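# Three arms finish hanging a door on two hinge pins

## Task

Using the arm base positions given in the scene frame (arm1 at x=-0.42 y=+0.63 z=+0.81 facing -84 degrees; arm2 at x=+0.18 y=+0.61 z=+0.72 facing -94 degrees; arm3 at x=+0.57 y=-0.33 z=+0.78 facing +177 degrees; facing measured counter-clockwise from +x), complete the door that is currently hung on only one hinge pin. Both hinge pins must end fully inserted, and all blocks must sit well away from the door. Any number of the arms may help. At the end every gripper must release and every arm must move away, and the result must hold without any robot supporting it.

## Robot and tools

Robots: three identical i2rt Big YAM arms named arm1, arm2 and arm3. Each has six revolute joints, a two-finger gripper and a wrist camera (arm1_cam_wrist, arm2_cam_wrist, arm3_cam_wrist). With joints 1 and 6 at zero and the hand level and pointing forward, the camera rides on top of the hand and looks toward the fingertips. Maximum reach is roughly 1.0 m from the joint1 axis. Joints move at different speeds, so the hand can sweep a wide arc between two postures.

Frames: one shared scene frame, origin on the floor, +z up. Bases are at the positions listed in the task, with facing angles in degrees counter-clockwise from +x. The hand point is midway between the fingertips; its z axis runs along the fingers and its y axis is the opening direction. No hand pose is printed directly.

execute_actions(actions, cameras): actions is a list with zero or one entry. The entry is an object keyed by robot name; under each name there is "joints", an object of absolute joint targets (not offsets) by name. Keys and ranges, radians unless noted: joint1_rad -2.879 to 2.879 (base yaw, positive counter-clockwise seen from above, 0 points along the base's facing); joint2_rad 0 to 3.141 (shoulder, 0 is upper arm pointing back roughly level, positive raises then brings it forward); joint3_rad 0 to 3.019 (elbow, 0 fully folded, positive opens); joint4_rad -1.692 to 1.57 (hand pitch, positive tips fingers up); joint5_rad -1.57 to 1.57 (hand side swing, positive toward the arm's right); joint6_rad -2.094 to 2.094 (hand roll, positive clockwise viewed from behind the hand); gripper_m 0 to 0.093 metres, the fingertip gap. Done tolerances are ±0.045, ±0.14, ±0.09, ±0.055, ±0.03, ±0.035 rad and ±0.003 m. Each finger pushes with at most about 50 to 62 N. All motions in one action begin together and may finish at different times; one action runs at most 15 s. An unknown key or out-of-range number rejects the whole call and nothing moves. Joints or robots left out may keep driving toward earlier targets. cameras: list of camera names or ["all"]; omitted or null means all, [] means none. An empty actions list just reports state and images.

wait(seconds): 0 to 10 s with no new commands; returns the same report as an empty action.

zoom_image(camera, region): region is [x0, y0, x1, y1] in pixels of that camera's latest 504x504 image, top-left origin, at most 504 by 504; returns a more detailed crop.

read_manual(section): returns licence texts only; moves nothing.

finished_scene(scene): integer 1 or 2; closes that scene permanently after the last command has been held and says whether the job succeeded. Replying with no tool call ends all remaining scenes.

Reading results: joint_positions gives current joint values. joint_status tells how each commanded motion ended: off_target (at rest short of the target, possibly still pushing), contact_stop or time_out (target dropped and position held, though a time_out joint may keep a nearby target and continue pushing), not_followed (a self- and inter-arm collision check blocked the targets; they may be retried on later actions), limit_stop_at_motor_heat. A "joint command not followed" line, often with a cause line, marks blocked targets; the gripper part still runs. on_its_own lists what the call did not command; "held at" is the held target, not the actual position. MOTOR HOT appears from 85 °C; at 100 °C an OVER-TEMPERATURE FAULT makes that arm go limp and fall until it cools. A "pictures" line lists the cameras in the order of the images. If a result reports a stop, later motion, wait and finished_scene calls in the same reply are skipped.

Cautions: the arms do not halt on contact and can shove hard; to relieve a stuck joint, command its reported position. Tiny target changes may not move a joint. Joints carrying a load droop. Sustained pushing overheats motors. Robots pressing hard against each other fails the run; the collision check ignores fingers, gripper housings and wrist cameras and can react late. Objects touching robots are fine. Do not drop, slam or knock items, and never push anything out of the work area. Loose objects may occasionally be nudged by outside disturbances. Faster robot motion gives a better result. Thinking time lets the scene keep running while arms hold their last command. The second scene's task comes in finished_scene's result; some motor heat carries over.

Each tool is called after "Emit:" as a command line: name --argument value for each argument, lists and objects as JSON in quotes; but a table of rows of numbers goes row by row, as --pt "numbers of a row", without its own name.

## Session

Emit:
execute_actions --actions '[]'

Scene clock: 0.00 s.
arm1.joint_positions: joint1_rad=+0.183 joint2_rad=+0.302 joint3_rad=+1.582 joint4_rad=-1.139 joint5_rad=-0.296 joint6_rad=-0.747 gripper_m=+0.095
arm1.joint_status: not commanded
arm1.hand: x=-0.3675 y=+0.6193 z=+1.5162 quat_wxyz=(-0.476, -0.064, -0.655, +0.584) (m; scene frame)
arm2.joint_positions: joint1_rad=+0.822 joint2_rad=+0.560 joint3_rad=+1.494 joint4_rad=-1.569 joint5_rad=+0.025 joint6_rad=+0.803 gripper_m=+0.095
arm2.joint_status: not commanded
arm2.hand: x=+0.2842 y=+0.4984 z=+1.2757 quat_wxyz=(-0.456, -0.648, -0.610, +0.019) (m; scene frame)
arm3.joint_positions: joint1_rad=+0.244 joint2_rad=+0.492 joint3_rad=+1.373 joint4_rad=-1.510 joint5_rad=-0.204 joint6_rad=-0.687 gripper_m=+0.094
arm3.joint_status: not commanded
arm3.hand: x=+0.4176 y=-0.3932 z=+1.3042 quat_wxyz=(-0.027, +0.785, +0.417, -0.456) (m; scene frame)
pictures: arm1_cam_wrist, arm2_cam_wrist, arm3_cam_wrist
Images, in order (width x height): arm1_cam_wrist 504x504, arm2_cam_wrist 504x504, arm3_cam_wrist 504x504.

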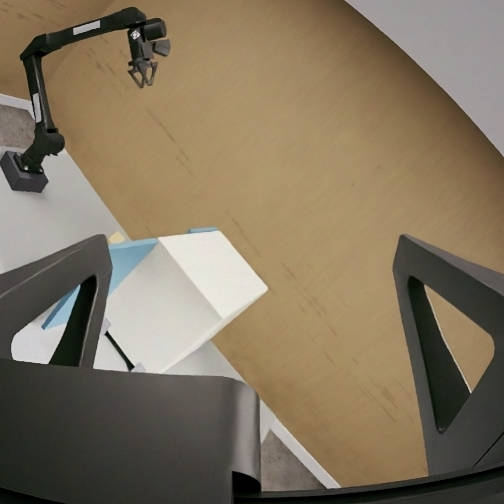

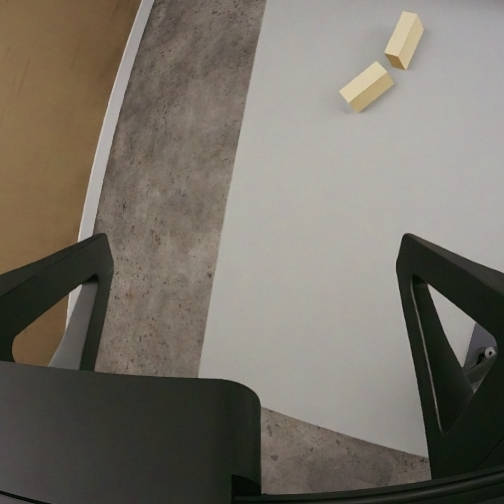

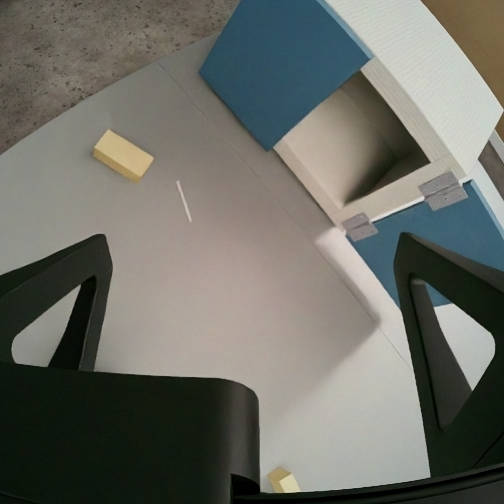

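Same survey poses as before.

Emit:
execute_actions --actions '[{"arm3":{"joints":{"joint1_rad":0.0,"joint2_rad":0.9,"joint3_rad":1.1,"joint4_rad":-0.4,"joint5_rad":0,"joint6_rad":0}},"arm2":{"joints":{"joint1_rad":-0.1,"joint2_rad":0.9,"joint3_rad":1.2,"joint4_rad":-0.4,"joint5_rad":0,"joint6_rad":0}}}]' --cameras '["arm2_cam_wrist","arm3_cam_wrist"]'

Scene clock: 4.43 s.
arm1.joint_positions: joint1_rad=+0.183 joint2_rad=+0.302 joint3_rad=+1.582 joint4_rad=-1.139 joint5_rad=-0.296 joint6_rad=-0.747 gripper_m=+0.095
arm1.joint_status: not commanded
arm1.hand: x=-0.3675 y=+0.6193 z=+1.5162 quat_wxyz=(-0.476, -0.064, -0.655, +0.584) (m; scene frame)
arm2.joint_positions: joint1_rad=-0.094 joint2_rad=+0.890 joint3_rad=+1.168 joint4_rad=-0.426 joint5_rad=+0.001 joint6_rad=+0.012 gripper_m=+0.095
arm2.joint_status: all done
arm2.hand: x=+0.1031 y=+0.1792 z=+1.2656 quat_wxyz=(-0.429, -0.578, -0.482, +0.499) (m; scene frame)
arm3.joint_positions: joint1_rad=+0.002 joint2_rad=+0.900 joint3_rad=+1.062 joint4_rad=-0.423 joint5_rad=-0.002 joint6_rad=-0.008 gripper_m=+0.094
arm3.joint_status: all done
arm3.hand: x=+0.1144 y=-0.3033 z=+1.2493 quat_wxyz=(-0.023, +0.794, -0.017, -0.607) (m; scene frame)
pictures: arm2_cam_wrist, arm3_cam_wrist
Images, in order (width x height): arm2_cam_wrist 504x504, arm3_cam_wrist 504x504.

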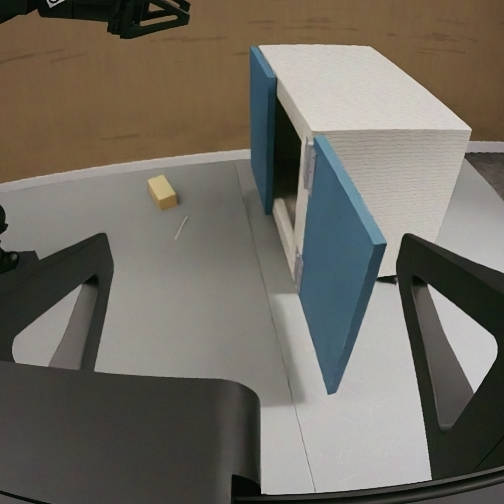

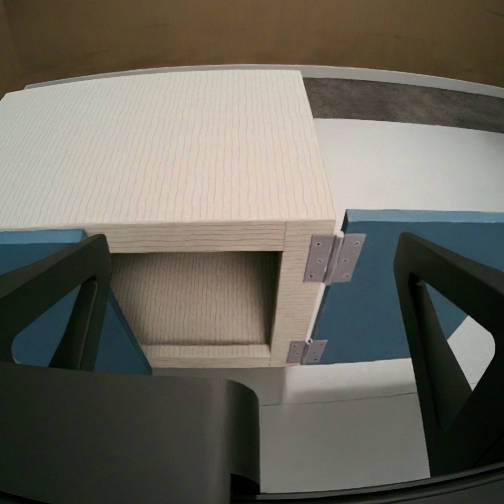

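Emit:
zoom_image --camera "arm3_cam_wrist" --region '[250, 200, 410, 380]'

Region (250, 200, 410, 380) of arm3_cam_wrist's 504x504 image, scaled by 2.800, with more detail than that image has.

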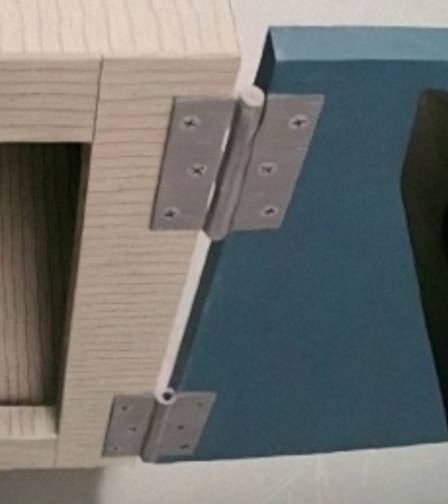

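Emit:
execute_actions --actions '[{"arm3":{"joints":{"joint1_rad":0.39,"joint2_rad":1.58,"joint3_rad":1.13,"joint4_rad":-1.11}},"arm2":{"joints":{"joint1_rad":0.13,"joint2_rad":1.78,"joint3_rad":1.06,"joint4_rad":0.95,"joint5_rad":0.77}}}]' --cameras '["arm2_cam_wrist","arm3_cam_wrist"]'

Scene clock: 10.57 s.
arm1.joint_positions: joint1_rad=+0.183 joint2_rad=+0.302 joint3_rad=+1.582 joint4_rad=-1.139 joint5_rad=-0.296 joint6_rad=-0.747 gripper_m=+0.095
arm1.joint_status: not commanded
arm1.hand: x=-0.3675 y=+0.6193 z=+1.5162 quat_wxyz=(-0.476, -0.064, -0.655, +0.584) (m; scene frame)
arm2.joint_positions: joint1_rad=+0.133 joint2_rad=+1.777 joint3_rad=+1.051 joint4_rad=+0.927 joint5_rad=+0.768 joint6_rad=+0.009 gripper_m=+0.095
arm2.joint_status: all done
arm2.hand: x=+0.0977 y=-0.0353 z=+1.0055 quat_wxyz=(-0.368, -0.612, -0.221, +0.664) (m; scene frame)
arm3.joint_positions: joint1_rad=+0.397 joint2_rad=+1.593 joint3_rad=+1.108 joint4_rad=-1.098 joint5_rad=+0.000 joint6_rad=-0.007 gripper_m=+0.094
arm3.joint_status: all done
arm3.hand: x=+0.1607 y=-0.4695 z=+0.8650 quat_wxyz=(-0.004, +0.985, +0.171, +0.009) (m; scene frame)
pictures: arm2_cam_wrist, arm3_cam_wrist
Images, in order (width x height): arm2_cam_wrist 504x504, arm3_cam_wrist 504x504.

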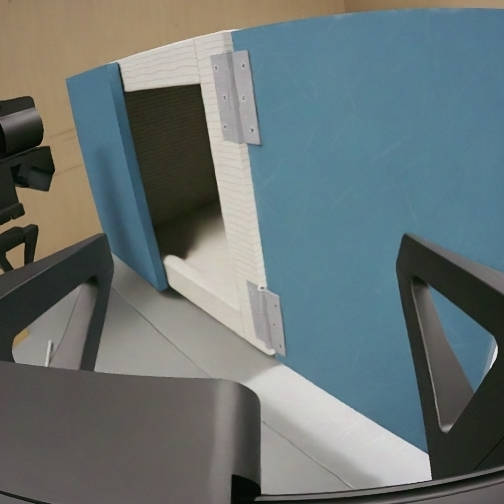

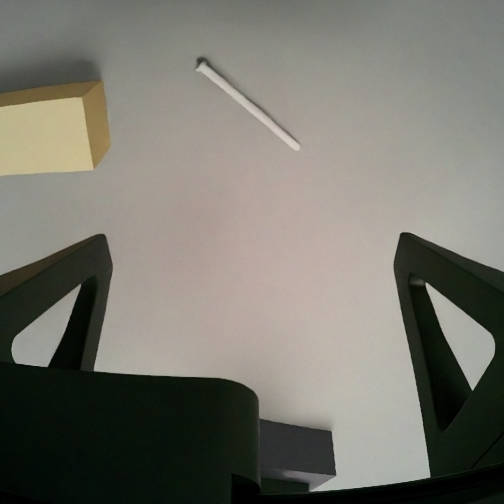

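Emit:
execute_actions --actions '[{"arm3":{"joints":{"joint1_rad":0.436,"joint2_rad":1.785,"joint3_rad":1.055,"joint4_rad":-0.82,"joint6_rad":-0.82,"gripper_m":0.04}}}]' --cameras '["arm3_cam_wrist"]'

Scene clock: 15.93 s.
arm1.joint_positions: joint1_rad=+0.183 joint2_rad=+0.302 joint3_rad=+1.582 joint4_rad=-1.139 joint5_rad=-0.296 joint6_rad=-0.747 gripper_m=+0.095
arm1.joint_status: not commanded
arm1.hand: x=-0.3675 y=+0.6193 z=+1.5162 quat_wxyz=(-0.476, -0.064, -0.655, +0.584) (m; scene frame)
arm2.joint_positions: joint1_rad=+0.133 joint2_rad=+1.777 joint3_rad=+1.051 joint4_rad=+0.927 joint5_rad=+0.768 joint6_rad=+0.009 gripper_m=+0.095
arm2.joint_status: not commanded
arm2.hand: x=+0.0977 y=-0.0353 z=+1.0055 quat_wxyz=(-0.368, -0.612, -0.221, +0.664) (m; scene frame)
arm3.joint_positions: joint1_rad=+0.436 joint2_rad=+1.802 joint3_rad=+1.041 joint4_rad=-0.833 joint5_rad=+0.000 joint6_rad=-0.811 gripper_m=+0.040
arm3.joint_status: all done
arm3.hand: x=+0.1555 y=-0.4891 z=+0.7550 quat_wxyz=(+0.001, +0.829, +0.559, +0.015) (m; scene frame)
pictures: arm3_cam_wrist
Images, in order (width x height): arm3_cam_wrist 504x504.

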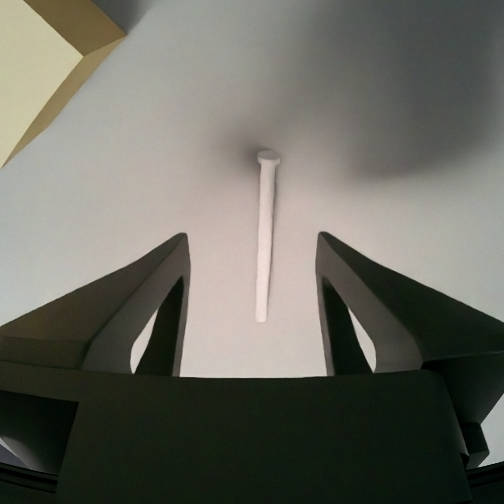

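Emit:
execute_actions --actions '[{"arm3":{"joints":{"joint2_rad":1.86,"joint3_rad":1.03,"joint4_rad":-0.73}}}]' --cameras '[]'

Emit:
execute_actions --actions '[{"arm3":{"joints":{"joint2_rad":1.895}}}]' --cameras '["arm3_cam_wrist"]'

Scene clock: 19.47 s.
arm1.joint_positions: joint1_rad=+0.183 joint2_rad=+0.302 joint3_rad=+1.582 joint4_rad=-1.139 joint5_rad=-0.296 joint6_rad=-0.747 gripper_m=+0.095
arm1.joint_status: not commanded
arm1.hand: x=-0.3675 y=+0.6193 z=+1.5162 quat_wxyz=(-0.476, -0.064, -0.655, +0.584) (m; scene frame)
arm2.joint_positions: joint1_rad=+0.133 joint2_rad=+1.777 joint3_rad=+1.051 joint4_rad=+0.927 joint5_rad=+0.768 joint6_rad=+0.009 gripper_m=+0.095
arm2.joint_status: not commanded
arm2.hand: x=+0.0977 y=-0.0353 z=+1.0055 quat_wxyz=(-0.368, -0.612, -0.221, +0.664) (m; scene frame)
arm3.joint_positions: joint1_rad=+0.436 joint2_rad=+1.847 joint3_rad=+1.026 joint4_rad=-0.743 joint5_rad=+0.000 joint6_rad=-0.812 gripper_m=+0.040
arm3.joint_status: all done
arm3.hand: x=+0.1494 y=-0.4914 z=+0.7318 quat_wxyz=(-0.003, +0.829, +0.560, +0.001) (m; scene frame)
pictures: none
No camera images: the call's "cameras" was empty. Leave "cameras" out to get every camera's image.

Scene clock: 20.00 s.
arm1.joint_positions: joint1_rad=+0.183 joint2_rad=+0.302 joint3_rad=+1.582 joint4_rad=-1.139 joint5_rad=-0.296 joint6_rad=-0.747 gripper_m=+0.095
arm1.joint_status: not commanded
arm1.hand: x=-0.3675 y=+0.6193 z=+1.5162 quat_wxyz=(-0.476, -0.064, -0.655, +0.584) (m; scene frame)
arm2.joint_positions: joint1_rad=+0.133 joint2_rad=+1.777 joint3_rad=+1.051 joint4_rad=+0.927 joint5_rad=+0.768 joint6_rad=+0.009 gripper_m=+0.095
arm2.joint_status: not commanded
arm2.hand: x=+0.0977 y=-0.0353 z=+1.0055 quat_wxyz=(-0.368, -0.612, -0.221, +0.664) (m; scene frame)
arm3.joint_positions: joint1_rad=+0.436 joint2_rad=+1.851 joint3_rad=+1.026 joint4_rad=-0.741 joint5_rad=+0.000 joint6_rad=-0.812 gripper_m=+0.040
arm3.joint_status: all done
arm3.hand: x=+0.1497 y=-0.4913 z=+0.7300 quat_wxyz=(-0.002, +0.829, +0.560, +0.002) (m; scene frame)
pictures: arm3_cam_wrist
Images, in order (width x height): arm3_cam_wrist 504x504.

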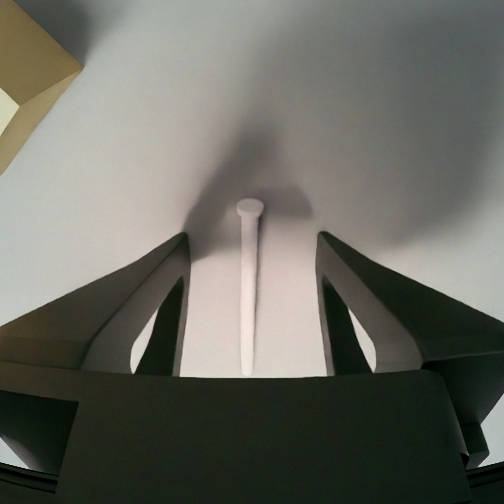

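Emit:
execute_actions --actions '[{"arm3":{"joints":{"gripper_m":0.0}}}]' --cameras '[]'

Emit:
execute_actions --actions '[{"arm3":{"joints":{"joint2_rad":1.55}}}]' --cameras '[]'

Emit:
execute_actions --actions '[{"arm3":{"joints":{"joint3_rad":0.7,"joint4_rad":0.3,"joint6_rad":0,"joint1_rad":-0.108}}}]' --cameras '[]'

Emit:
execute_actions --actions '[{"arm3":{"joints":{"joint2_rad":1.63,"joint3_rad":0.45,"joint4_rad":1.2}}}]' --cameras '["arm2_cam_wrist","arm3_cam_wrist"]'

Scene clock: 24.13 s.
arm1.joint_positions: joint1_rad=+0.183 joint2_rad=+0.302 joint3_rad=+1.582 joint4_rad=-1.139 joint5_rad=-0.296 joint6_rad=-0.747 gripper_m=+0.095
arm1.joint_status: not commanded
arm1.hand: x=-0.3675 y=+0.6193 z=+1.5162 quat_wxyz=(-0.476, -0.064, -0.655, +0.584) (m; scene frame)
arm2.joint_positions: joint1_rad=+0.133 joint2_rad=+1.777 joint3_rad=+1.051 joint4_rad=+0.927 joint5_rad=+0.768 joint6_rad=+0.009 gripper_m=+0.095
arm2.joint_status: not commanded
arm2.hand: x=+0.0977 y=-0.0353 z=+1.0055 quat_wxyz=(-0.368, -0.612, -0.221, +0.664) (m; scene frame)
arm3.joint_positions: joint1_rad=+0.436 joint2_rad=+1.852 joint3_rad=+1.026 joint4_rad=-0.738 joint5_rad=+0.000 joint6_rad=-0.813 gripper_m=+0.002
arm3.joint_status: all done
arm3.hand: x=+0.1491 y=-0.4914 z=+0.7297 quat_wxyz=(-0.003, +0.829, +0.560, +0.001) (m; scene frame)
pictures: none
No camera images: the call's "cameras" was empty. Leave "cameras" out to get every camera's image.

Scene clock: 25.40 s.
arm1.joint_positions: joint1_rad=+0.183 joint2_rad=+0.302 joint3_rad=+1.582 joint4_rad=-1.139 joint5_rad=-0.296 joint6_rad=-0.747 gripper_m=+0.095
arm1.joint_status: not commanded
arm1.hand: x=-0.3675 y=+0.6193 z=+1.5162 quat_wxyz=(-0.476, -0.064, -0.655, +0.584) (m; scene frame)
arm2.joint_positions: joint1_rad=+0.133 joint2_rad=+1.777 joint3_rad=+1.051 joint4_rad=+0.927 joint5_rad=+0.768 joint6_rad=+0.009 gripper_m=+0.095
arm2.joint_status: not commanded
arm2.hand: x=+0.0977 y=-0.0353 z=+1.0055 quat_wxyz=(-0.368, -0.612, -0.221, +0.664) (m; scene frame)
arm3.joint_positions: joint1_rad=+0.436 joint2_rad=+1.533 joint3_rad=+1.013 joint4_rad=-0.738 joint5_rad=+0.000 joint6_rad=-0.813 gripper_m=+0.002
arm3.joint_status: all done
arm3.hand: x=+0.1206 y=-0.5034 z=+0.8681 quat_wxyz=(-0.036, +0.819, +0.554, -0.148) (m; scene frame)
pictures: none
No camera images: the call's "cameras" was empty. Leave "cameras" out to get every camera's image.

Scene clock: 27.17 s.
arm1.joint_positions: joint1_rad=+0.183 joint2_rad=+0.302 joint3_rad=+1.582 joint4_rad=-1.139 joint5_rad=-0.296 joint6_rad=-0.747 gripper_m=+0.095
arm1.joint_status: not commanded
arm1.hand: x=-0.3675 y=+0.6193 z=+1.5162 quat_wxyz=(-0.476, -0.064, -0.655, +0.584) (m; scene frame)
arm2.joint_positions: joint1_rad=+0.133 joint2_rad=+1.777 joint3_rad=+1.051 joint4_rad=+0.927 joint5_rad=+0.768 joint6_rad=+0.009 gripper_m=+0.095
arm2.joint_status: not commanded
arm2.hand: x=+0.0977 y=-0.0353 z=+1.0055 quat_wxyz=(-0.368, -0.612, -0.221, +0.664) (m; scene frame)
arm3.joint_positions: joint1_rad=-0.111 joint2_rad=+1.547 joint3_rad=+0.684 joint4_rad=+0.277 joint5_rad=+0.000 joint6_rad=-0.008 gripper_m=+0.002
arm3.joint_status: all done
arm3.hand: x=+0.0435 y=-0.2352 z=+0.8668 quat_wxyz=(-0.046, +0.879, -0.070, -0.469) (m; scene frame)
pictures: none
No camera images: the call's "cameras" was empty. Leave "cameras" out to get every camera's image.

Scene clock: 28.63 s.
arm1.joint_positions: joint1_rad=+0.183 joint2_rad=+0.302 joint3_rad=+1.582 joint4_rad=-1.139 joint5_rad=-0.296 joint6_rad=-0.747 gripper_m=+0.095
arm1.joint_status: not commanded
arm1.hand: x=-0.3675 y=+0.6193 z=+1.5162 quat_wxyz=(-0.476, -0.064, -0.655, +0.584) (m; scene frame)
arm2.joint_positions: joint1_rad=+0.133 joint2_rad=+1.777 joint3_rad=+1.051 joint4_rad=+0.927 joint5_rad=+0.768 joint6_rad=+0.009 gripper_m=+0.095
arm2.joint_status: not commanded
arm2.hand: x=+0.0977 y=-0.0353 z=+1.0055 quat_wxyz=(-0.368, -0.612, -0.221, +0.664) (m; scene frame)
arm3.joint_positions: joint1_rad=-0.111 joint2_rad=+1.635 joint3_rad=+0.429 joint4_rad=+1.176 joint5_rad=+0.000 joint6_rad=-0.008 gripper_m=+0.002
arm3.joint_status: all done
arm3.hand: x=+0.0805 y=-0.2421 z=+0.9224 quat_wxyz=(-0.065, +0.716, -0.056, -0.692) (m; scene frame)
pictures: arm2_cam_wrist, arm3_cam_wrist
Images, in order (width x height): arm2_cam_wrist 504x504, arm3_cam_wrist 504x504.

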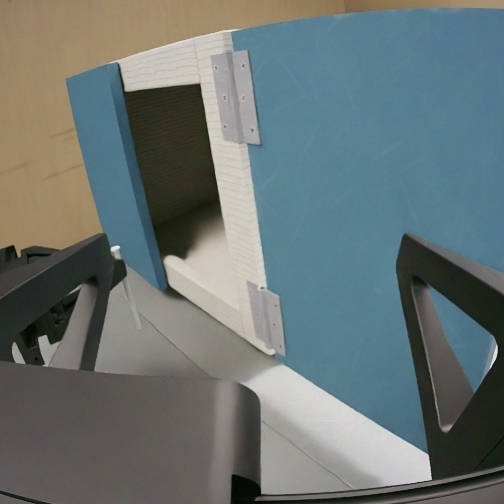

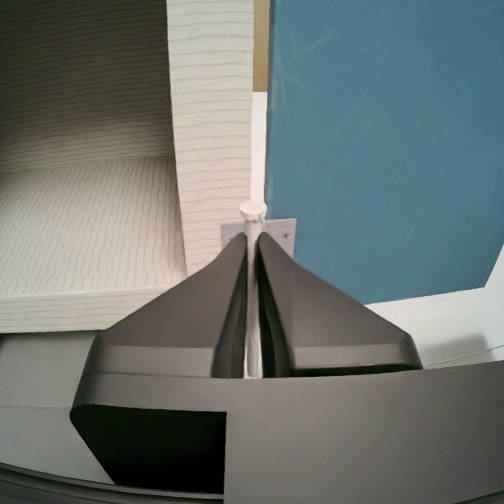

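Very similar to before.

Emit:
execute_actions --actions '[{"arm3":{"joints":{"joint2_rad":1.82,"joint3_rad":0.76,"joint4_rad":1.075,"joint5_rad":0.015}}}]' --cameras '["arm2_cam_wrist","arm3_cam_wrist"]'

Emit:
zoom_image --camera "arm2_cam_wrist" --region '[180, 130, 330, 340]'

Scene clock: 32.90 s.
arm1.joint_positions: joint1_rad=+0.183 joint2_rad=+0.302 joint3_rad=+1.582 joint4_rad=-1.139 joint5_rad=-0.296 joint6_rad=-0.747 gripper_m=+0.095
arm1.joint_status: not commanded
arm1.hand: x=-0.3675 y=+0.6193 z=+1.5162 quat_wxyz=(-0.476, -0.064, -0.655, +0.584) (m; scene frame)
arm2.joint_positions: joint1_rad=+0.133 joint2_rad=+1.777 joint3_rad=+1.051 joint4_rad=+0.927 joint5_rad=+0.768 joint6_rad=+0.009 gripper_m=+0.095
arm2.joint_status: not commanded
arm2.hand: x=+0.0977 y=-0.0353 z=+1.0055 quat_wxyz=(-0.368, -0.612, -0.221, +0.664) (m; scene frame)
arm3.joint_positions: joint1_rad=-0.111 joint2_rad=+1.823 joint3_rad=+0.736 joint4_rad=+1.082 joint5_rad=+0.012 joint6_rad=-0.008 gripper_m=+0.002
arm3.joint_status: all done
arm3.hand: x=-0.0270 y=-0.2214 z=+0.9227 quat_wxyz=(-0.070, +0.708, -0.059, -0.701) (m; scene frame)
pictures: arm2_cam_wrist, arm3_cam_wrist
Images, in order (width x height): arm2_cam_wrist 504x504, arm3_cam_wrist 504x504.

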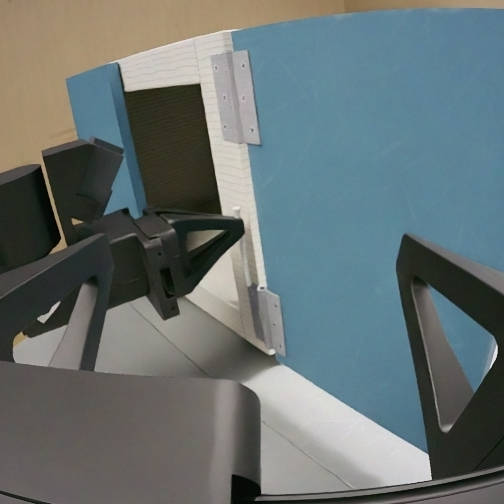

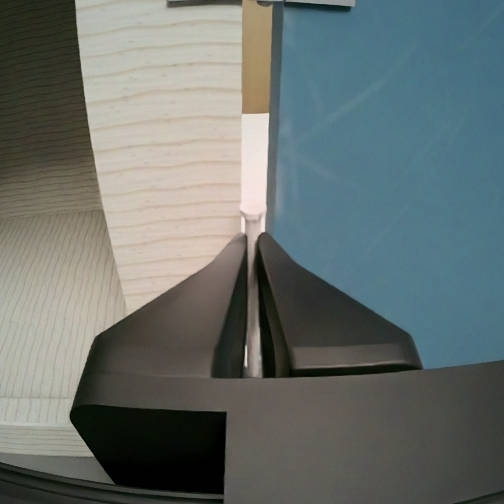

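Region (180, 130, 330, 340) of arm2_cam_wrist's 504x504 image, scaled by 2.400, with more detail than that image has; it fills the left 360 columns of this view, and the rest is white.

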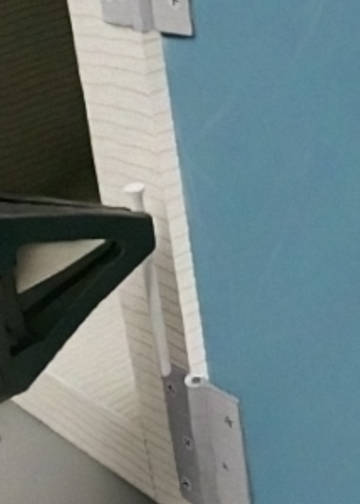

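Emit:
execute_actions --actions '[{"arm3":{"joints":{"joint3_rad":0.80,"joint4_rad":1.042,"joint5_rad":0.02}}}]' --cameras '["arm2_cam_wrist","arm3_cam_wrist"]'

Emit:
zoom_image --camera "arm2_cam_wrist" --region '[210, 190, 310, 310]'

Scene clock: 38.77 s.
arm1.joint_positions: joint1_rad=+0.183 joint2_rad=+0.302 joint3_rad=+1.582 joint4_rad=-1.139 joint5_rad=-0.296 joint6_rad=-0.747 gripper_m=+0.095
arm1.joint_status: not commanded
arm1.hand: x=-0.3675 y=+0.6193 z=+1.5162 quat_wxyz=(-0.476, -0.064, -0.655, +0.584) (m; scene frame)
arm2.joint_positions: joint1_rad=+0.133 joint2_rad=+1.777 joint3_rad=+1.051 joint4_rad=+0.927 joint5_rad=+0.768 joint6_rad=+0.009 gripper_m=+0.095
arm2.joint_status: not commanded
arm2.hand: x=+0.0977 y=-0.0353 z=+1.0055 quat_wxyz=(-0.368, -0.612, -0.221, +0.664) (m; scene frame)
arm3.joint_positions: joint1_rad=-0.111 joint2_rad=+1.823 joint3_rad=+0.767 joint4_rad=+1.053 joint5_rad=+0.018 joint6_rad=-0.008 gripper_m=+0.002
arm3.joint_status: all done
arm3.hand: x=-0.0371 y=-0.2186 z=+0.9289 quat_wxyz=(-0.072, +0.707, -0.061, -0.701) (m; scene frame)
pictures: arm2_cam_wrist, arm3_cam_wrist
Images, in order (width x height): arm2_cam_wrist 504x504, arm3_cam_wrist 504x504.

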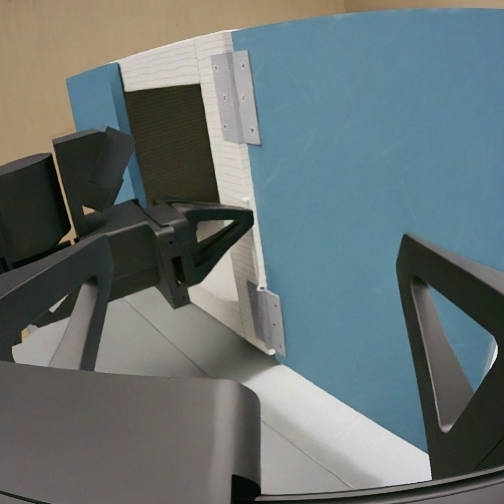

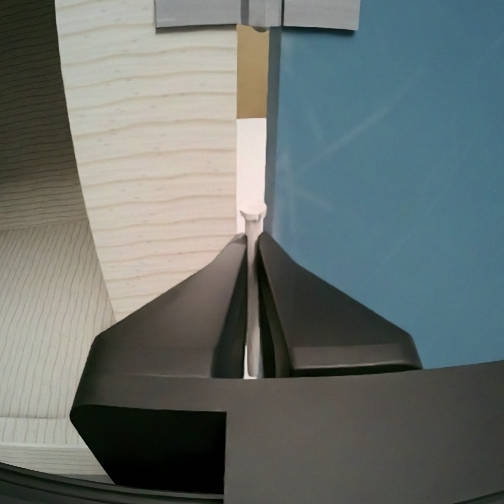

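Region (210, 190, 310, 310) of arm2_cam_wrist's 504x504 image, scaled by 4.200, with more detail than that image has.

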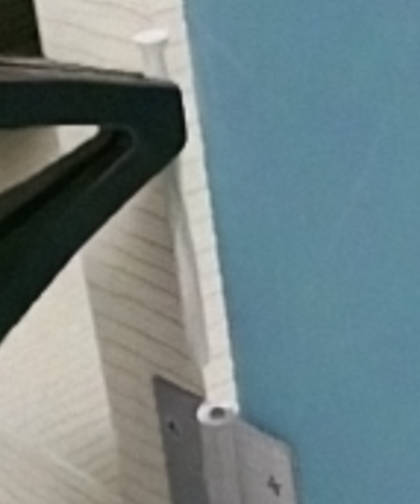

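Emit:
execute_actions --actions '[{"arm3":{"joints":{"joint2_rad":1.875,"joint3_rad":0.809,"joint4_rad":1.095}}}]' --cameras '["arm2_cam_wrist"]'

Emit:
zoom_image --camera "arm2_cam_wrist" --region '[210, 190, 310, 310]'

Scene clock: 42.60 s.
arm1.joint_positions: joint1_rad=+0.183 joint2_rad=+0.302 joint3_rad=+1.582 joint4_rad=-1.139 joint5_rad=-0.296 joint6_rad=-0.747 gripper_m=+0.095
arm1.joint_status: not commanded
arm1.hand: x=-0.3675 y=+0.6193 z=+1.5162 quat_wxyz=(-0.476, -0.064, -0.655, +0.584) (m; scene frame)
arm2.joint_positions: joint1_rad=+0.133 joint2_rad=+1.777 joint3_rad=+1.051 joint4_rad=+0.927 joint5_rad=+0.768 joint6_rad=+0.009 gripper_m=+0.095
arm2.joint_status: not commanded
arm2.hand: x=+0.0977 y=-0.0353 z=+1.0055 quat_wxyz=(-0.368, -0.612, -0.221, +0.664) (m; scene frame)
arm3.joint_positions: joint1_rad=-0.111 joint2_rad=+1.857 joint3_rad=+0.773 joint4_rad=+1.073 joint5_rad=+0.020 joint6_rad=-0.007 gripper_m=+0.002
arm3.joint_status: all done
arm3.hand: x=-0.0395 y=-0.2177 z=+0.9162 quat_wxyz=(-0.073, +0.709, -0.063, -0.698) (m; scene frame)
pictures: arm2_cam_wrist
Images, in order (width x height): arm2_cam_wrist 504x504.

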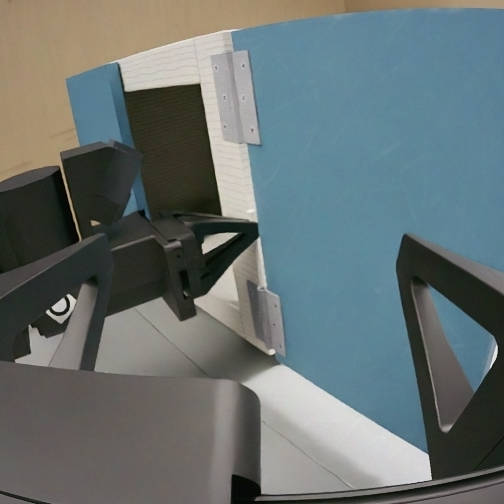

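Region (210, 190, 310, 310) of arm2_cam_wrist's 504x504 image, scaled by 4.200, with more detail than that image has.

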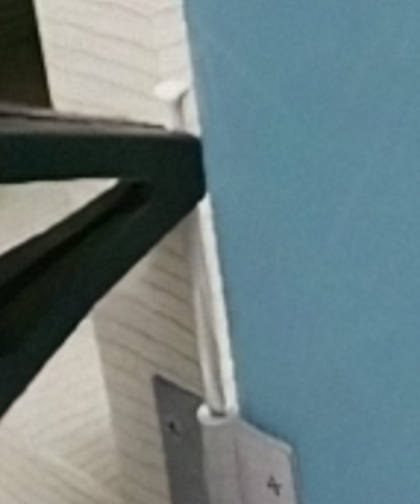

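Emit:
execute_actions --actions '[{"arm3":{"joints":{"joint2_rad":1.91,"joint4_rad":1.12}}}]' --cameras '["arm2_cam_wrist"]'

Emit:
zoom_image --camera "arm2_cam_wrist" --region '[210, 190, 310, 310]'

Scene clock: 44.87 s.
arm1.joint_positions: joint1_rad=+0.183 joint2_rad=+0.302 joint3_rad=+1.582 joint4_rad=-1.139 joint5_rad=-0.296 joint6_rad=-0.747 gripper_m=+0.095
arm1.joint_status: not commanded
arm1.hand: x=-0.3675 y=+0.6193 z=+1.5162 quat_wxyz=(-0.476, -0.064, -0.655, +0.584) (m; scene frame)
arm2.joint_positions: joint1_rad=+0.133 joint2_rad=+1.777 joint3_rad=+1.051 joint4_rad=+0.927 joint5_rad=+0.768 joint6_rad=+0.009 gripper_m=+0.095
arm2.joint_status: not commanded
arm2.hand: x=+0.0977 y=-0.0353 z=+1.0055 quat_wxyz=(-0.368, -0.612, -0.221, +0.664) (m; scene frame)
arm3.joint_positions: joint1_rad=-0.111 joint2_rad=+1.876 joint3_rad=+0.775 joint4_rad=+1.109 joint5_rad=+0.020 joint6_rad=-0.005 gripper_m=+0.002
arm3.joint_status: all done
arm3.hand: x=-0.0401 y=-0.2176 z=+0.9143 quat_wxyz=(-0.073, +0.703, -0.063, -0.705) (m; scene frame)
pictures: arm2_cam_wrist
Images, in order (width x height): arm2_cam_wrist 504x504.

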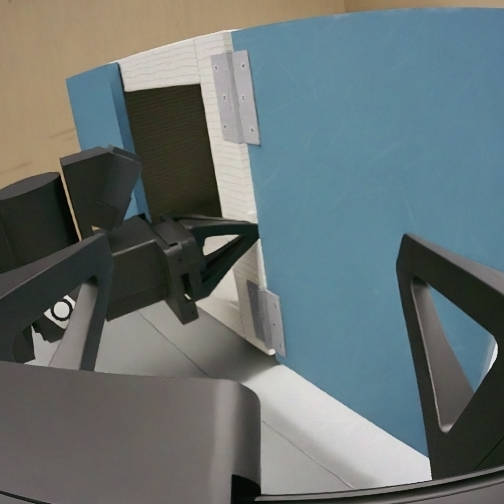

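Region (210, 190, 310, 310) of arm2_cam_wrist's 504x504 image, scaled by 4.200, with more detail than that image has.

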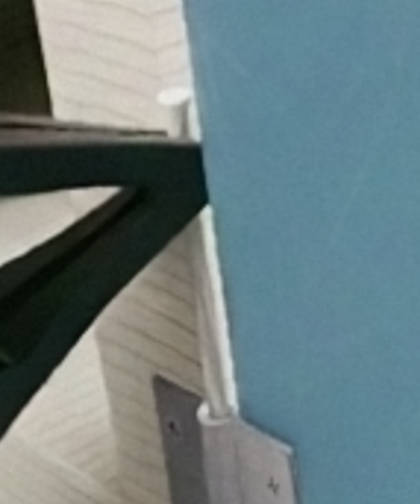

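Emit:
execute_actions --actions '[{"arm3":{"joints":{"joint5_rad":0.032}}}]' --cameras '[]'

Scene clock: 46.83 s.
arm1.joint_positions: joint1_rad=+0.183 joint2_rad=+0.302 joint3_rad=+1.582 joint4_rad=-1.139 joint5_rad=-0.296 joint6_rad=-0.747 gripper_m=+0.095
arm1.joint_status: not commanded
arm1.hand: x=-0.3675 y=+0.6193 z=+1.5162 quat_wxyz=(-0.476, -0.064, -0.655, +0.584) (m; scene frame)
arm2.joint_positions: joint1_rad=+0.133 joint2_rad=+1.777 joint3_rad=+1.051 joint4_rad=+0.927 joint5_rad=+0.768 joint6_rad=+0.009 gripper_m=+0.095
arm2.joint_status: not commanded
arm2.hand: x=+0.0977 y=-0.0353 z=+1.0055 quat_wxyz=(-0.368, -0.612, -0.221, +0.664) (m; scene frame)
arm3.joint_positions: joint1_rad=-0.110 joint2_rad=+1.876 joint3_rad=+0.775 joint4_rad=+1.109 joint5_rad=+0.025 joint6_rad=-0.005 gripper_m=+0.002
arm3.joint_status: all done
arm3.hand: x=-0.0401 y=-0.2174 z=+0.9143 quat_wxyz=(-0.074, +0.703, -0.064, -0.705) (m; scene frame)
pictures: none
No camera images: the call's "cameras" was empty. Leave "cameras" out to get every camera's image.

Emit:
execute_actions --actions '[{"arm3":{"joints":{"joint3_rad":0.77,"joint5_rad":0.02}}}]' --cameras '["arm2_cam_wrist"]'

Emit:
zoom_image --camera "arm2_cam_wrist" --region '[210, 190, 310, 310]'

Scene clock: 48.83 s.
arm1.joint_positions: joint1_rad=+0.183 joint2_rad=+0.302 joint3_rad=+1.582 joint4_rad=-1.139 joint5_rad=-0.296 joint6_rad=-0.747 gripper_m=+0.095
arm1.joint_status: not commanded
arm1.hand: x=-0.3675 y=+0.6193 z=+1.5162 quat_wxyz=(-0.476, -0.064, -0.655, +0.584) (m; scene frame)
arm2.joint_positions: joint1_rad=+0.133 joint2_rad=+1.777 joint3_rad=+1.051 joint4_rad=+0.927 joint5_rad=+0.768 joint6_rad=+0.009 gripper_m=+0.095
arm2.joint_status: not commanded
arm2.hand: x=+0.0977 y=-0.0353 z=+1.0055 quat_wxyz=(-0.368, -0.612, -0.221, +0.664) (m; scene frame)
arm3.joint_positions: joint1_rad=-0.110 joint2_rad=+1.876 joint3_rad=+0.774 joint4_rad=+1.109 joint5_rad=+0.024 joint6_rad=-0.005 gripper_m=+0.002
arm3.joint_status: all done
arm3.hand: x=-0.0399 y=-0.2176 z=+0.9140 quat_wxyz=(-0.073, +0.703, -0.064, -0.705) (m; scene frame)
pictures: arm2_cam_wrist
Images, in order (width x height): arm2_cam_wrist 504x504.

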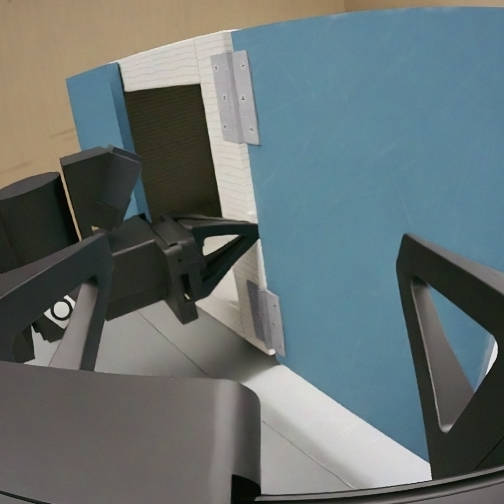

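Region (210, 190, 310, 310) of arm2_cam_wrist's 504x504 image, scaled by 4.200, with more detail than that image has.

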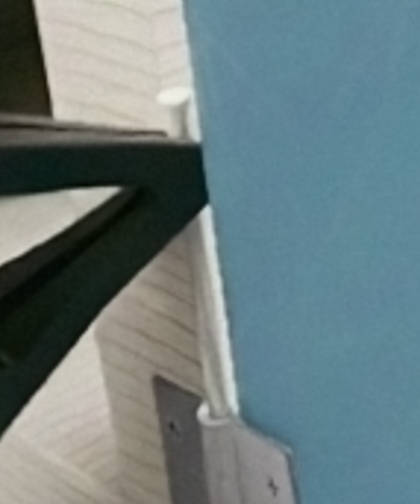

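Perhaps it's already in the mouth; push a little more.

Emit:
execute_actions --actions '[{"arm3":{"joints":{"joint2_rad":1.94}}}]' --cameras '[]'

Scene clock: 50.97 s.
arm1.joint_positions: joint1_rad=+0.183 joint2_rad=+0.302 joint3_rad=+1.582 joint4_rad=-1.139 joint5_rad=-0.296 joint6_rad=-0.747 gripper_m=+0.095
arm1.joint_status: not commanded
arm1.hand: x=-0.3675 y=+0.6193 z=+1.5162 quat_wxyz=(-0.476, -0.064, -0.655, +0.584) (m; scene frame)
arm2.joint_positions: joint1_rad=+0.133 joint2_rad=+1.777 joint3_rad=+1.051 joint4_rad=+0.927 joint5_rad=+0.768 joint6_rad=+0.009 gripper_m=+0.095
arm2.joint_status: not commanded
arm2.hand: x=+0.0977 y=-0.0353 z=+1.0055 quat_wxyz=(-0.368, -0.612, -0.221, +0.664) (m; scene frame)
arm3.joint_positions: joint1_rad=-0.110 joint2_rad=+1.908 joint3_rad=+0.773 joint4_rad=+1.123 joint5_rad=+0.023 joint6_rad=-0.003 gripper_m=+0.002
arm3.joint_status: all done
arm3.hand: x=-0.0391 y=-0.2178 z=+0.8978 quat_wxyz=(-0.072, +0.710, -0.065, -0.698) (m; scene frame)
pictures: none
No camera images: the call's "cameras" was empty. Leave "cameras" out to get every camera's image.

Emit:
execute_actions --actions '[{"arm3":{"joints":{"joint2_rad":1.99}}}]' --cameras '["arm2_cam_wrist"]'

Emit:
zoom_image --camera "arm2_cam_wrist" --region '[210, 210, 320, 360]'

Scene clock: 54.60 s.
arm1.joint_positions: joint1_rad=+0.183 joint2_rad=+0.302 joint3_rad=+1.582 joint4_rad=-1.139 joint5_rad=-0.296 joint6_rad=-0.747 gripper_m=+0.095
arm1.joint_status: not commanded
arm1.hand: x=-0.3675 y=+0.6193 z=+1.5162 quat_wxyz=(-0.476, -0.064, -0.655, +0.584) (m; scene frame)
arm2.joint_positions: joint1_rad=+0.133 joint2_rad=+1.777 joint3_rad=+1.051 joint4_rad=+0.927 joint5_rad=+0.768 joint6_rad=+0.009 gripper_m=+0.095
arm2.joint_status: not commanded
arm2.hand: x=+0.0977 y=-0.0353 z=+1.0055 quat_wxyz=(-0.368, -0.612, -0.221, +0.664) (m; scene frame)
arm3.joint_positions: joint1_rad=-0.110 joint2_rad=+1.919 joint3_rad=+0.773 joint4_rad=+1.144 joint5_rad=+0.023 joint6_rad=-0.003 gripper_m=+0.002
arm3.joint_status: all done
arm3.hand: x=-0.0390 y=-0.2178 z=+0.8967 quat_wxyz=(-0.072, +0.706, -0.065, -0.702) (m; scene frame)
pictures: arm2_cam_wrist
Images, in order (width x height): arm2_cam_wrist 504x504.

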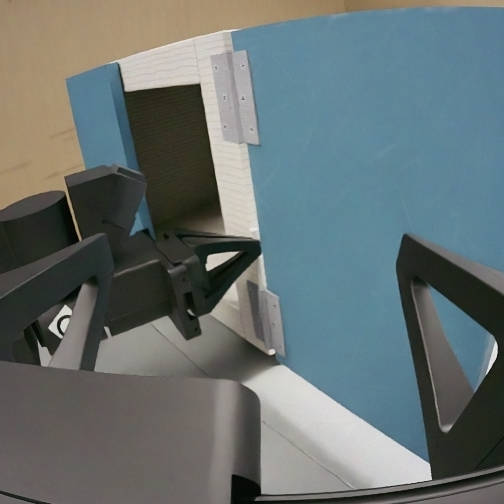

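Region (210, 210, 320, 360) of arm2_cam_wrist's 504x504 image, scaled by 3.360, with more detail than that image has; it fills the left 370 columns of this view, and the rest is white.

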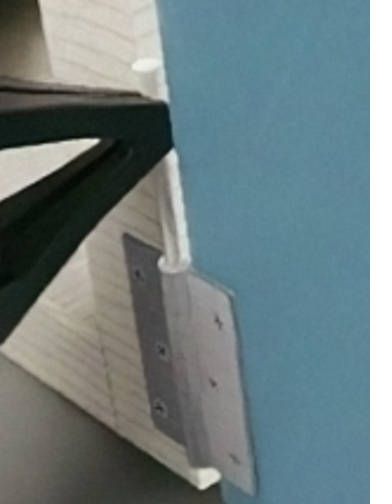

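Emit:
execute_actions --actions '[{"arm3":{"joints":{"joint2_rad":1.95}},"arm2":{"joints":{"joint2_rad":1.5,"joint3_rad":0.6,"joint4_rad":0.9,"joint5_rad":-0.55}}}]' --cameras '[]'

Emit:
execute_actions --actions '[{"arm2":{"joints":{"joint1_rad":-0.47}}}]' --cameras '[]'

Emit:
execute_actions --actions '[{"arm2":{"joints":{"joint2_rad":1.63,"joint3_rad":0.835,"joint4_rad":0.8}}}]' --cameras '["arm2_cam_wrist"]'

Scene clock: 59.53 s.
arm1.joint_positions: joint1_rad=+0.183 joint2_rad=+0.302 joint3_rad=+1.582 joint4_rad=-1.139 joint5_rad=-0.296 joint6_rad=-0.747 gripper_m=+0.095
arm1.joint_status: not commanded
arm1.hand: x=-0.3675 y=+0.6193 z=+1.5162 quat_wxyz=(-0.476, -0.064, -0.655, +0.584) (m; scene frame)
arm2.joint_positions: joint1_rad=+0.133 joint2_rad=+1.491 joint3_rad=+0.595 joint4_rad=+0.916 joint5_rad=-0.548 joint6_rad=+0.009 gripper_m=+0.095
arm2.joint_status: all done
arm2.hand: x=+0.2984 y=+0.1029 z=+0.9501 quat_wxyz=(-0.635, -0.319, -0.619, +0.335) (m; scene frame)
arm3.joint_positions: joint1_rad=-0.110 joint2_rad=+1.919 joint3_rad=+0.773 joint4_rad=+1.144 joint5_rad=+0.023 joint6_rad=-0.003 gripper_m=+0.002
arm3.joint_status: all done
arm3.hand: x=-0.0390 y=-0.2178 z=+0.8967 quat_wxyz=(-0.072, +0.706, -0.065, -0.702) (m; scene frame)
pictures: none
No camera images: the call's "cameras" was empty. Leave "cameras" out to get every camera's image.

Scene clock: 60.73 s.
arm1.joint_positions: joint1_rad=+0.183 joint2_rad=+0.302 joint3_rad=+1.582 joint4_rad=-1.139 joint5_rad=-0.296 joint6_rad=-0.747 gripper_m=+0.095
arm1.joint_status: not commanded
arm1.hand: x=-0.3675 y=+0.6193 z=+1.5162 quat_wxyz=(-0.476, -0.064, -0.655, +0.584) (m; scene frame)
arm2.joint_positions: joint1_rad=-0.469 joint2_rad=+1.491 joint3_rad=+0.595 joint4_rad=+0.916 joint5_rad=-0.549 joint6_rad=+0.009 gripper_m=+0.095
arm2.joint_status: all done
arm2.hand: x=-0.0130 y=+0.1245 z=+0.9497 quat_wxyz=(-0.510, -0.489, -0.495, +0.506) (m; scene frame)
arm3.joint_positions: joint1_rad=-0.110 joint2_rad=+1.919 joint3_rad=+0.773 joint4_rad=+1.144 joint5_rad=+0.023 joint6_rad=-0.003 gripper_m=+0.002
arm3.joint_status: not commanded
arm3.hand: x=-0.0390 y=-0.2178 z=+0.8967 quat_wxyz=(-0.072, +0.706, -0.065, -0.702) (m; scene frame)
pictures: none
No camera images: the call's "cameras" was empty. Leave "cameras" out to get every camera's image.

Scene clock: 61.70 s.
arm1.joint_positions: joint1_rad=+0.183 joint2_rad=+0.302 joint3_rad=+1.582 joint4_rad=-1.139 joint5_rad=-0.296 joint6_rad=-0.747 gripper_m=+0.095
arm1.joint_status: not commanded
arm1.hand: x=-0.3675 y=+0.6193 z=+1.5162 quat_wxyz=(-0.476, -0.064, -0.655, +0.584) (m; scene frame)
arm2.joint_positions: joint1_rad=-0.469 joint2_rad=+1.626 joint3_rad=+0.809 joint4_rad=+0.817 joint5_rad=-0.549 joint6_rad=+0.009 gripper_m=+0.095
arm2.joint_status: all done
arm2.hand: x=-0.0510 y=+0.0613 z=+0.9572 quat_wxyz=(-0.508, -0.497, -0.497, +0.499) (m; scene frame)
arm3.joint_positions: joint1_rad=-0.110 joint2_rad=+1.919 joint3_rad=+0.773 joint4_rad=+1.144 joint5_rad=+0.023 joint6_rad=-0.003 gripper_m=+0.002
arm3.joint_status: not commanded
arm3.hand: x=-0.0390 y=-0.2178 z=+0.8967 quat_wxyz=(-0.072, +0.706, -0.065, -0.702) (m; scene frame)
pictures: arm2_cam_wrist
Images, in order (width x height): arm2_cam_wrist 504x504.

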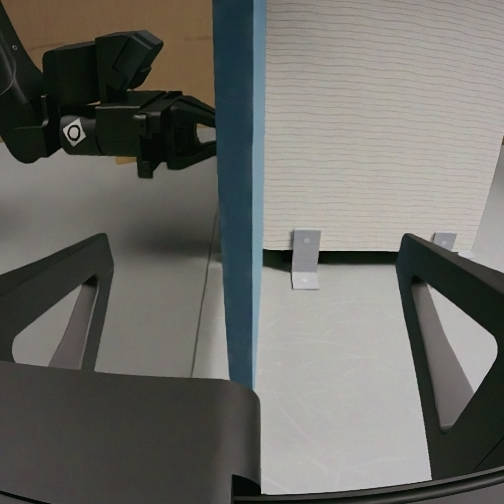

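Emit:
execute_actions --actions '[{"arm2":{"joints":{"joint1_rad":-0.374,"joint2_rad":1.72,"joint3_rad":0.975,"joint4_rad":0.75,"joint5_rad":-0.37}}}]' --cameras '["arm2_cam_wrist"]'

Scene clock: 66.57 s.
arm1.joint_positions: joint1_rad=+0.183 joint2_rad=+0.302 joint3_rad=+1.582 joint4_rad=-1.139 joint5_rad=-0.296 joint6_rad=-0.747 gripper_m=+0.095
arm1.joint_status: not commanded
arm1.hand: x=-0.3675 y=+0.6193 z=+1.5162 quat_wxyz=(-0.476, -0.064, -0.655, +0.584) (m; scene frame)
arm2.joint_positions: joint1_rad=-0.369 joint2_rad=+1.708 joint3_rad=+0.942 joint4_rad=+0.769 joint5_rad=-0.372 joint6_rad=+0.009 gripper_m=+0.095
arm2.joint_status: all done
arm2.hand: x=-0.0439 y=+0.0006 z=+0.9640 quat_wxyz=(-0.489, -0.514, -0.476, +0.519) (m; scene frame)
arm3.joint_positions: joint1_rad=-0.110 joint2_rad=+1.919 joint3_rad=+0.773 joint4_rad=+1.144 joint5_rad=+0.023 joint6_rad=-0.003 gripper_m=+0.002
arm3.joint_status: not commanded
arm3.hand: x=-0.0390 y=-0.2178 z=+0.8967 quat_wxyz=(-0.072, +0.706, -0.065, -0.702) (m; scene frame)
pictures: arm2_cam_wrist
Images, in order (width x height): arm2_cam_wrist 504x504.

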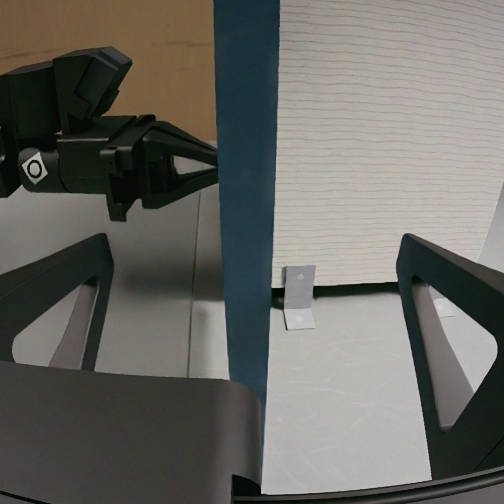

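Emit:
execute_actions --actions '[]'

Scene clock: 75.17 s.
arm1.joint_positions: joint1_rad=+0.183 joint2_rad=+0.302 joint3_rad=+1.582 joint4_rad=-1.139 joint5_rad=-0.296 joint6_rad=-0.747 gripper_m=+0.095
arm1.joint_status: not commanded
arm1.hand: x=-0.3675 y=+0.6193 z=+1.5162 quat_wxyz=(-0.476, -0.064, -0.655, +0.584) (m; scene frame)
arm2.joint_positions: joint1_rad=-0.369 joint2_rad=+1.708 joint3_rad=+0.942 joint4_rad=+0.769 joint5_rad=-0.372 joint6_rad=+0.009 gripper_m=+0.095
arm2.joint_status: all done
arm2.hand: x=-0.0439 y=+0.0006 z=+0.9640 quat_wxyz=(-0.489, -0.514, -0.476, +0.519) (m; scene frame)
arm3.joint_positions: joint1_rad=-0.110 joint2_rad=+1.919 joint3_rad=+0.773 joint4_rad=+1.144 joint5_rad=+0.023 joint6_rad=-0.003 gripper_m=+0.002
arm3.joint_status: not commanded
arm3.hand: x=-0.0390 y=-0.2178 z=+0.8967 quat_wxyz=(-0.072, +0.706, -0.065, -0.702) (m; scene frame)
pictures: arm1_cam_wrist, arm2_cam_wrist, arm3_cam_wrist
Images, in order (width x height): arm1_cam_wrist 504x504, arm2_cam_wrist 504x504, arm3_cam_wrist 504x504.

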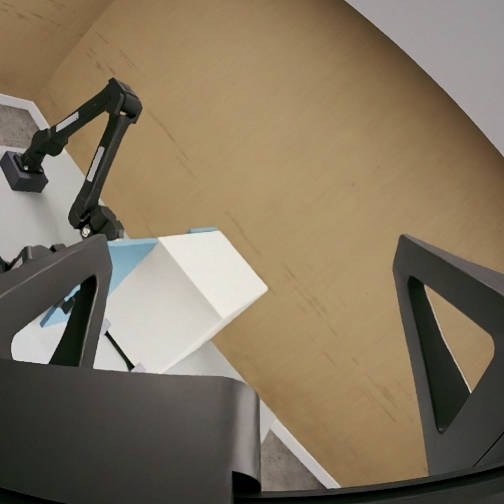

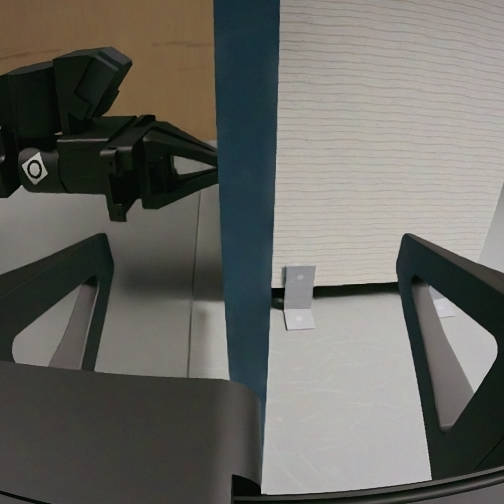

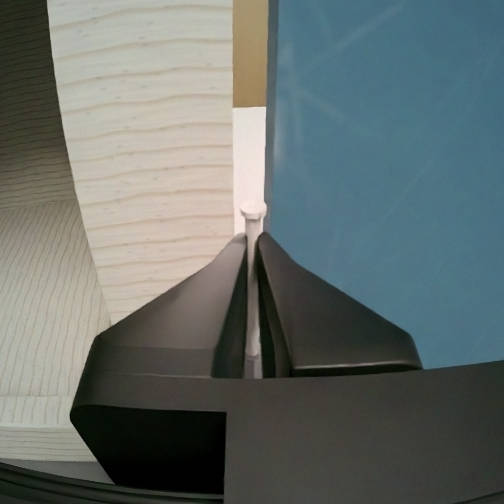

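Emit:
execute_actions --actions '[{"arm2":{"joints":{"gripper_m":0}}}]' --cameras '["arm2_cam_wrist"]'

Emit:
execute_actions --actions '[{"arm2":{"joints":{"joint2_rad":1.66}},"arm3":{"joints":{"joint2_rad":1.97}}}]' --cameras '["arm3_cam_wrist"]'

Scene clock: 77.97 s.
arm1.joint_positions: joint1_rad=+0.183 joint2_rad=+0.302 joint3_rad=+1.582 joint4_rad=-1.139 joint5_rad=-0.296 joint6_rad=-0.747 gripper_m=+0.095
arm1.joint_status: not commanded
arm1.hand: x=-0.3675 y=+0.6193 z=+1.5162 quat_wxyz=(-0.476, -0.064, -0.655, +0.584) (m; scene frame)
arm2.joint_positions: joint1_rad=-0.369 joint2_rad=+1.708 joint3_rad=+0.943 joint4_rad=+0.768 joint5_rad=-0.372 joint6_rad=+0.009 gripper_m=+0.014
arm2.joint_status: gripper_m off_target (ended at +0.014, target +0.000)
arm2.hand: x=-0.0441 y=+0.0004 z=+0.9642 quat_wxyz=(-0.489, -0.515, -0.476, +0.519) (m; scene frame)
arm3.joint_positions: joint1_rad=-0.110 joint2_rad=+1.919 joint3_rad=+0.773 joint4_rad=+1.144 joint5_rad=+0.023 joint6_rad=-0.003 gripper_m=+0.002
arm3.joint_status: not commanded
arm3.hand: x=-0.0390 y=-0.2178 z=+0.8967 quat_wxyz=(-0.072, +0.706, -0.065, -0.702) (m; scene frame)
pictures: arm2_cam_wrist
Images, in order (width x height): arm2_cam_wrist 504x504.

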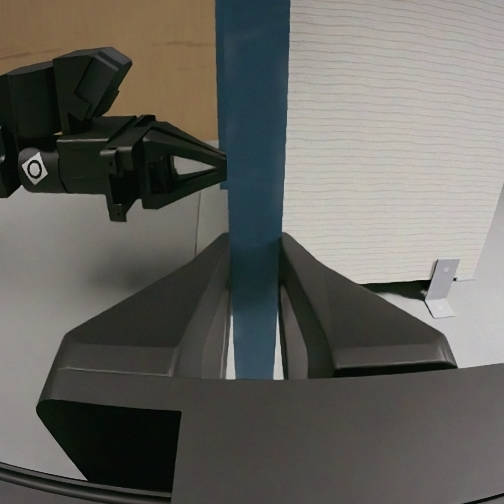

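Scene clock: 78.63 s.
arm1.joint_positions: joint1_rad=+0.183 joint2_rad=+0.302 joint3_rad=+1.582 joint4_rad=-1.139 joint5_rad=-0.296 joint6_rad=-0.747 gripper_m=+0.095
arm1.joint_status: not commanded
arm1.hand: x=-0.3675 y=+0.6193 z=+1.5162 quat_wxyz=(-0.476, -0.064, -0.655, +0.584) (m; scene frame)
arm2.joint_positions: joint1_rad=-0.368 joint2_rad=+1.701 joint3_rad=+0.943 joint4_rad=+0.756 joint5_rad=-0.372 joint6_rad=+0.008 gripper_m=+0.014
arm2.joint_status: all done
arm2.hand: x=-0.0431 y=+0.0009 z=+0.9661 quat_wxyz=(-0.488, -0.516, -0.477, +0.517) (m; scene frame)
arm3.joint_positions: joint1_rad=-0.110 joint2_rad=+1.937 joint3_rad=+0.772 joint4_rad=+1.139 joint5_rad=+0.023 joint6_rad=-0.003 gripper_m=+0.002
arm3.joint_status: all done
arm3.hand: x=-0.0382 y=-0.2179 z=+0.8844 quat_wxyz=(-0.072, +0.714, -0.065, -0.693) (m; scene frame)
pictures: arm3_cam_wrist
Images, in order (width x height): arm3_cam_wrist 504x504.

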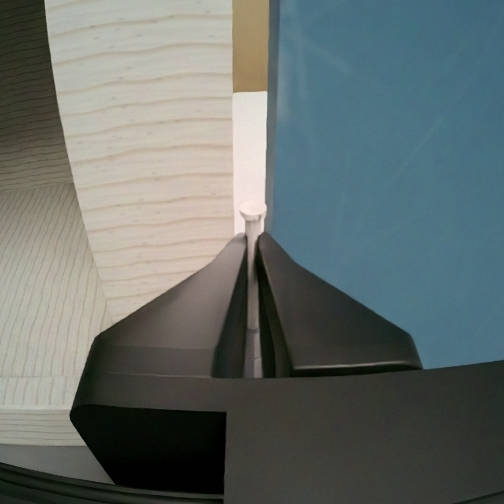

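It entered. Continue.

Emit:
execute_actions --actions '[{"arm3":{"joints":{"joint2_rad":2.03,"joint4_rad":1.19}}}]' --cameras '["arm3_cam_wrist"]'

Scene clock: 80.67 s.
arm1.joint_positions: joint1_rad=+0.183 joint2_rad=+0.302 joint3_rad=+1.582 joint4_rad=-1.139 joint5_rad=-0.296 joint6_rad=-0.747 gripper_m=+0.095
arm1.joint_status: not commanded
arm1.hand: x=-0.3675 y=+0.6193 z=+1.5162 quat_wxyz=(-0.476, -0.064, -0.655, +0.584) (m; scene frame)
arm2.joint_positions: joint1_rad=-0.368 joint2_rad=+1.701 joint3_rad=+0.943 joint4_rad=+0.756 joint5_rad=-0.372 joint6_rad=+0.008 gripper_m=+0.014
arm2.joint_status: not commanded
arm2.hand: x=-0.0431 y=+0.0009 z=+0.9661 quat_wxyz=(-0.488, -0.516, -0.477, +0.517) (m; scene frame)
arm3.joint_positions: joint1_rad=-0.110 joint2_rad=+1.983 joint3_rad=+0.776 joint4_rad=+1.194 joint5_rad=+0.023 joint6_rad=-0.001 gripper_m=+0.002
arm3.joint_status: all done
arm3.hand: x=-0.0384 y=-0.2177 z=+0.8722 quat_wxyz=(-0.071, +0.710, -0.065, -0.698) (m; scene frame)
pictures: arm3_cam_wrist
Images, in order (width x height): arm3_cam_wrist 504x504.

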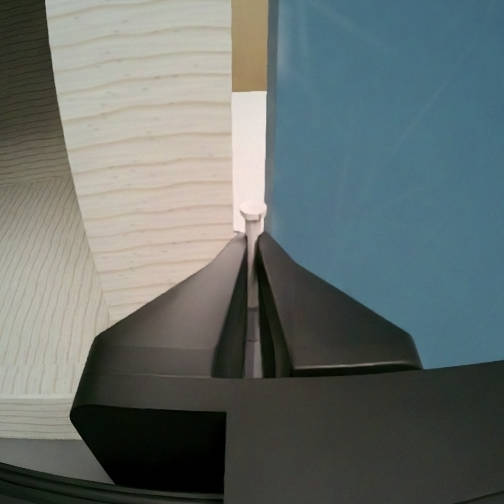

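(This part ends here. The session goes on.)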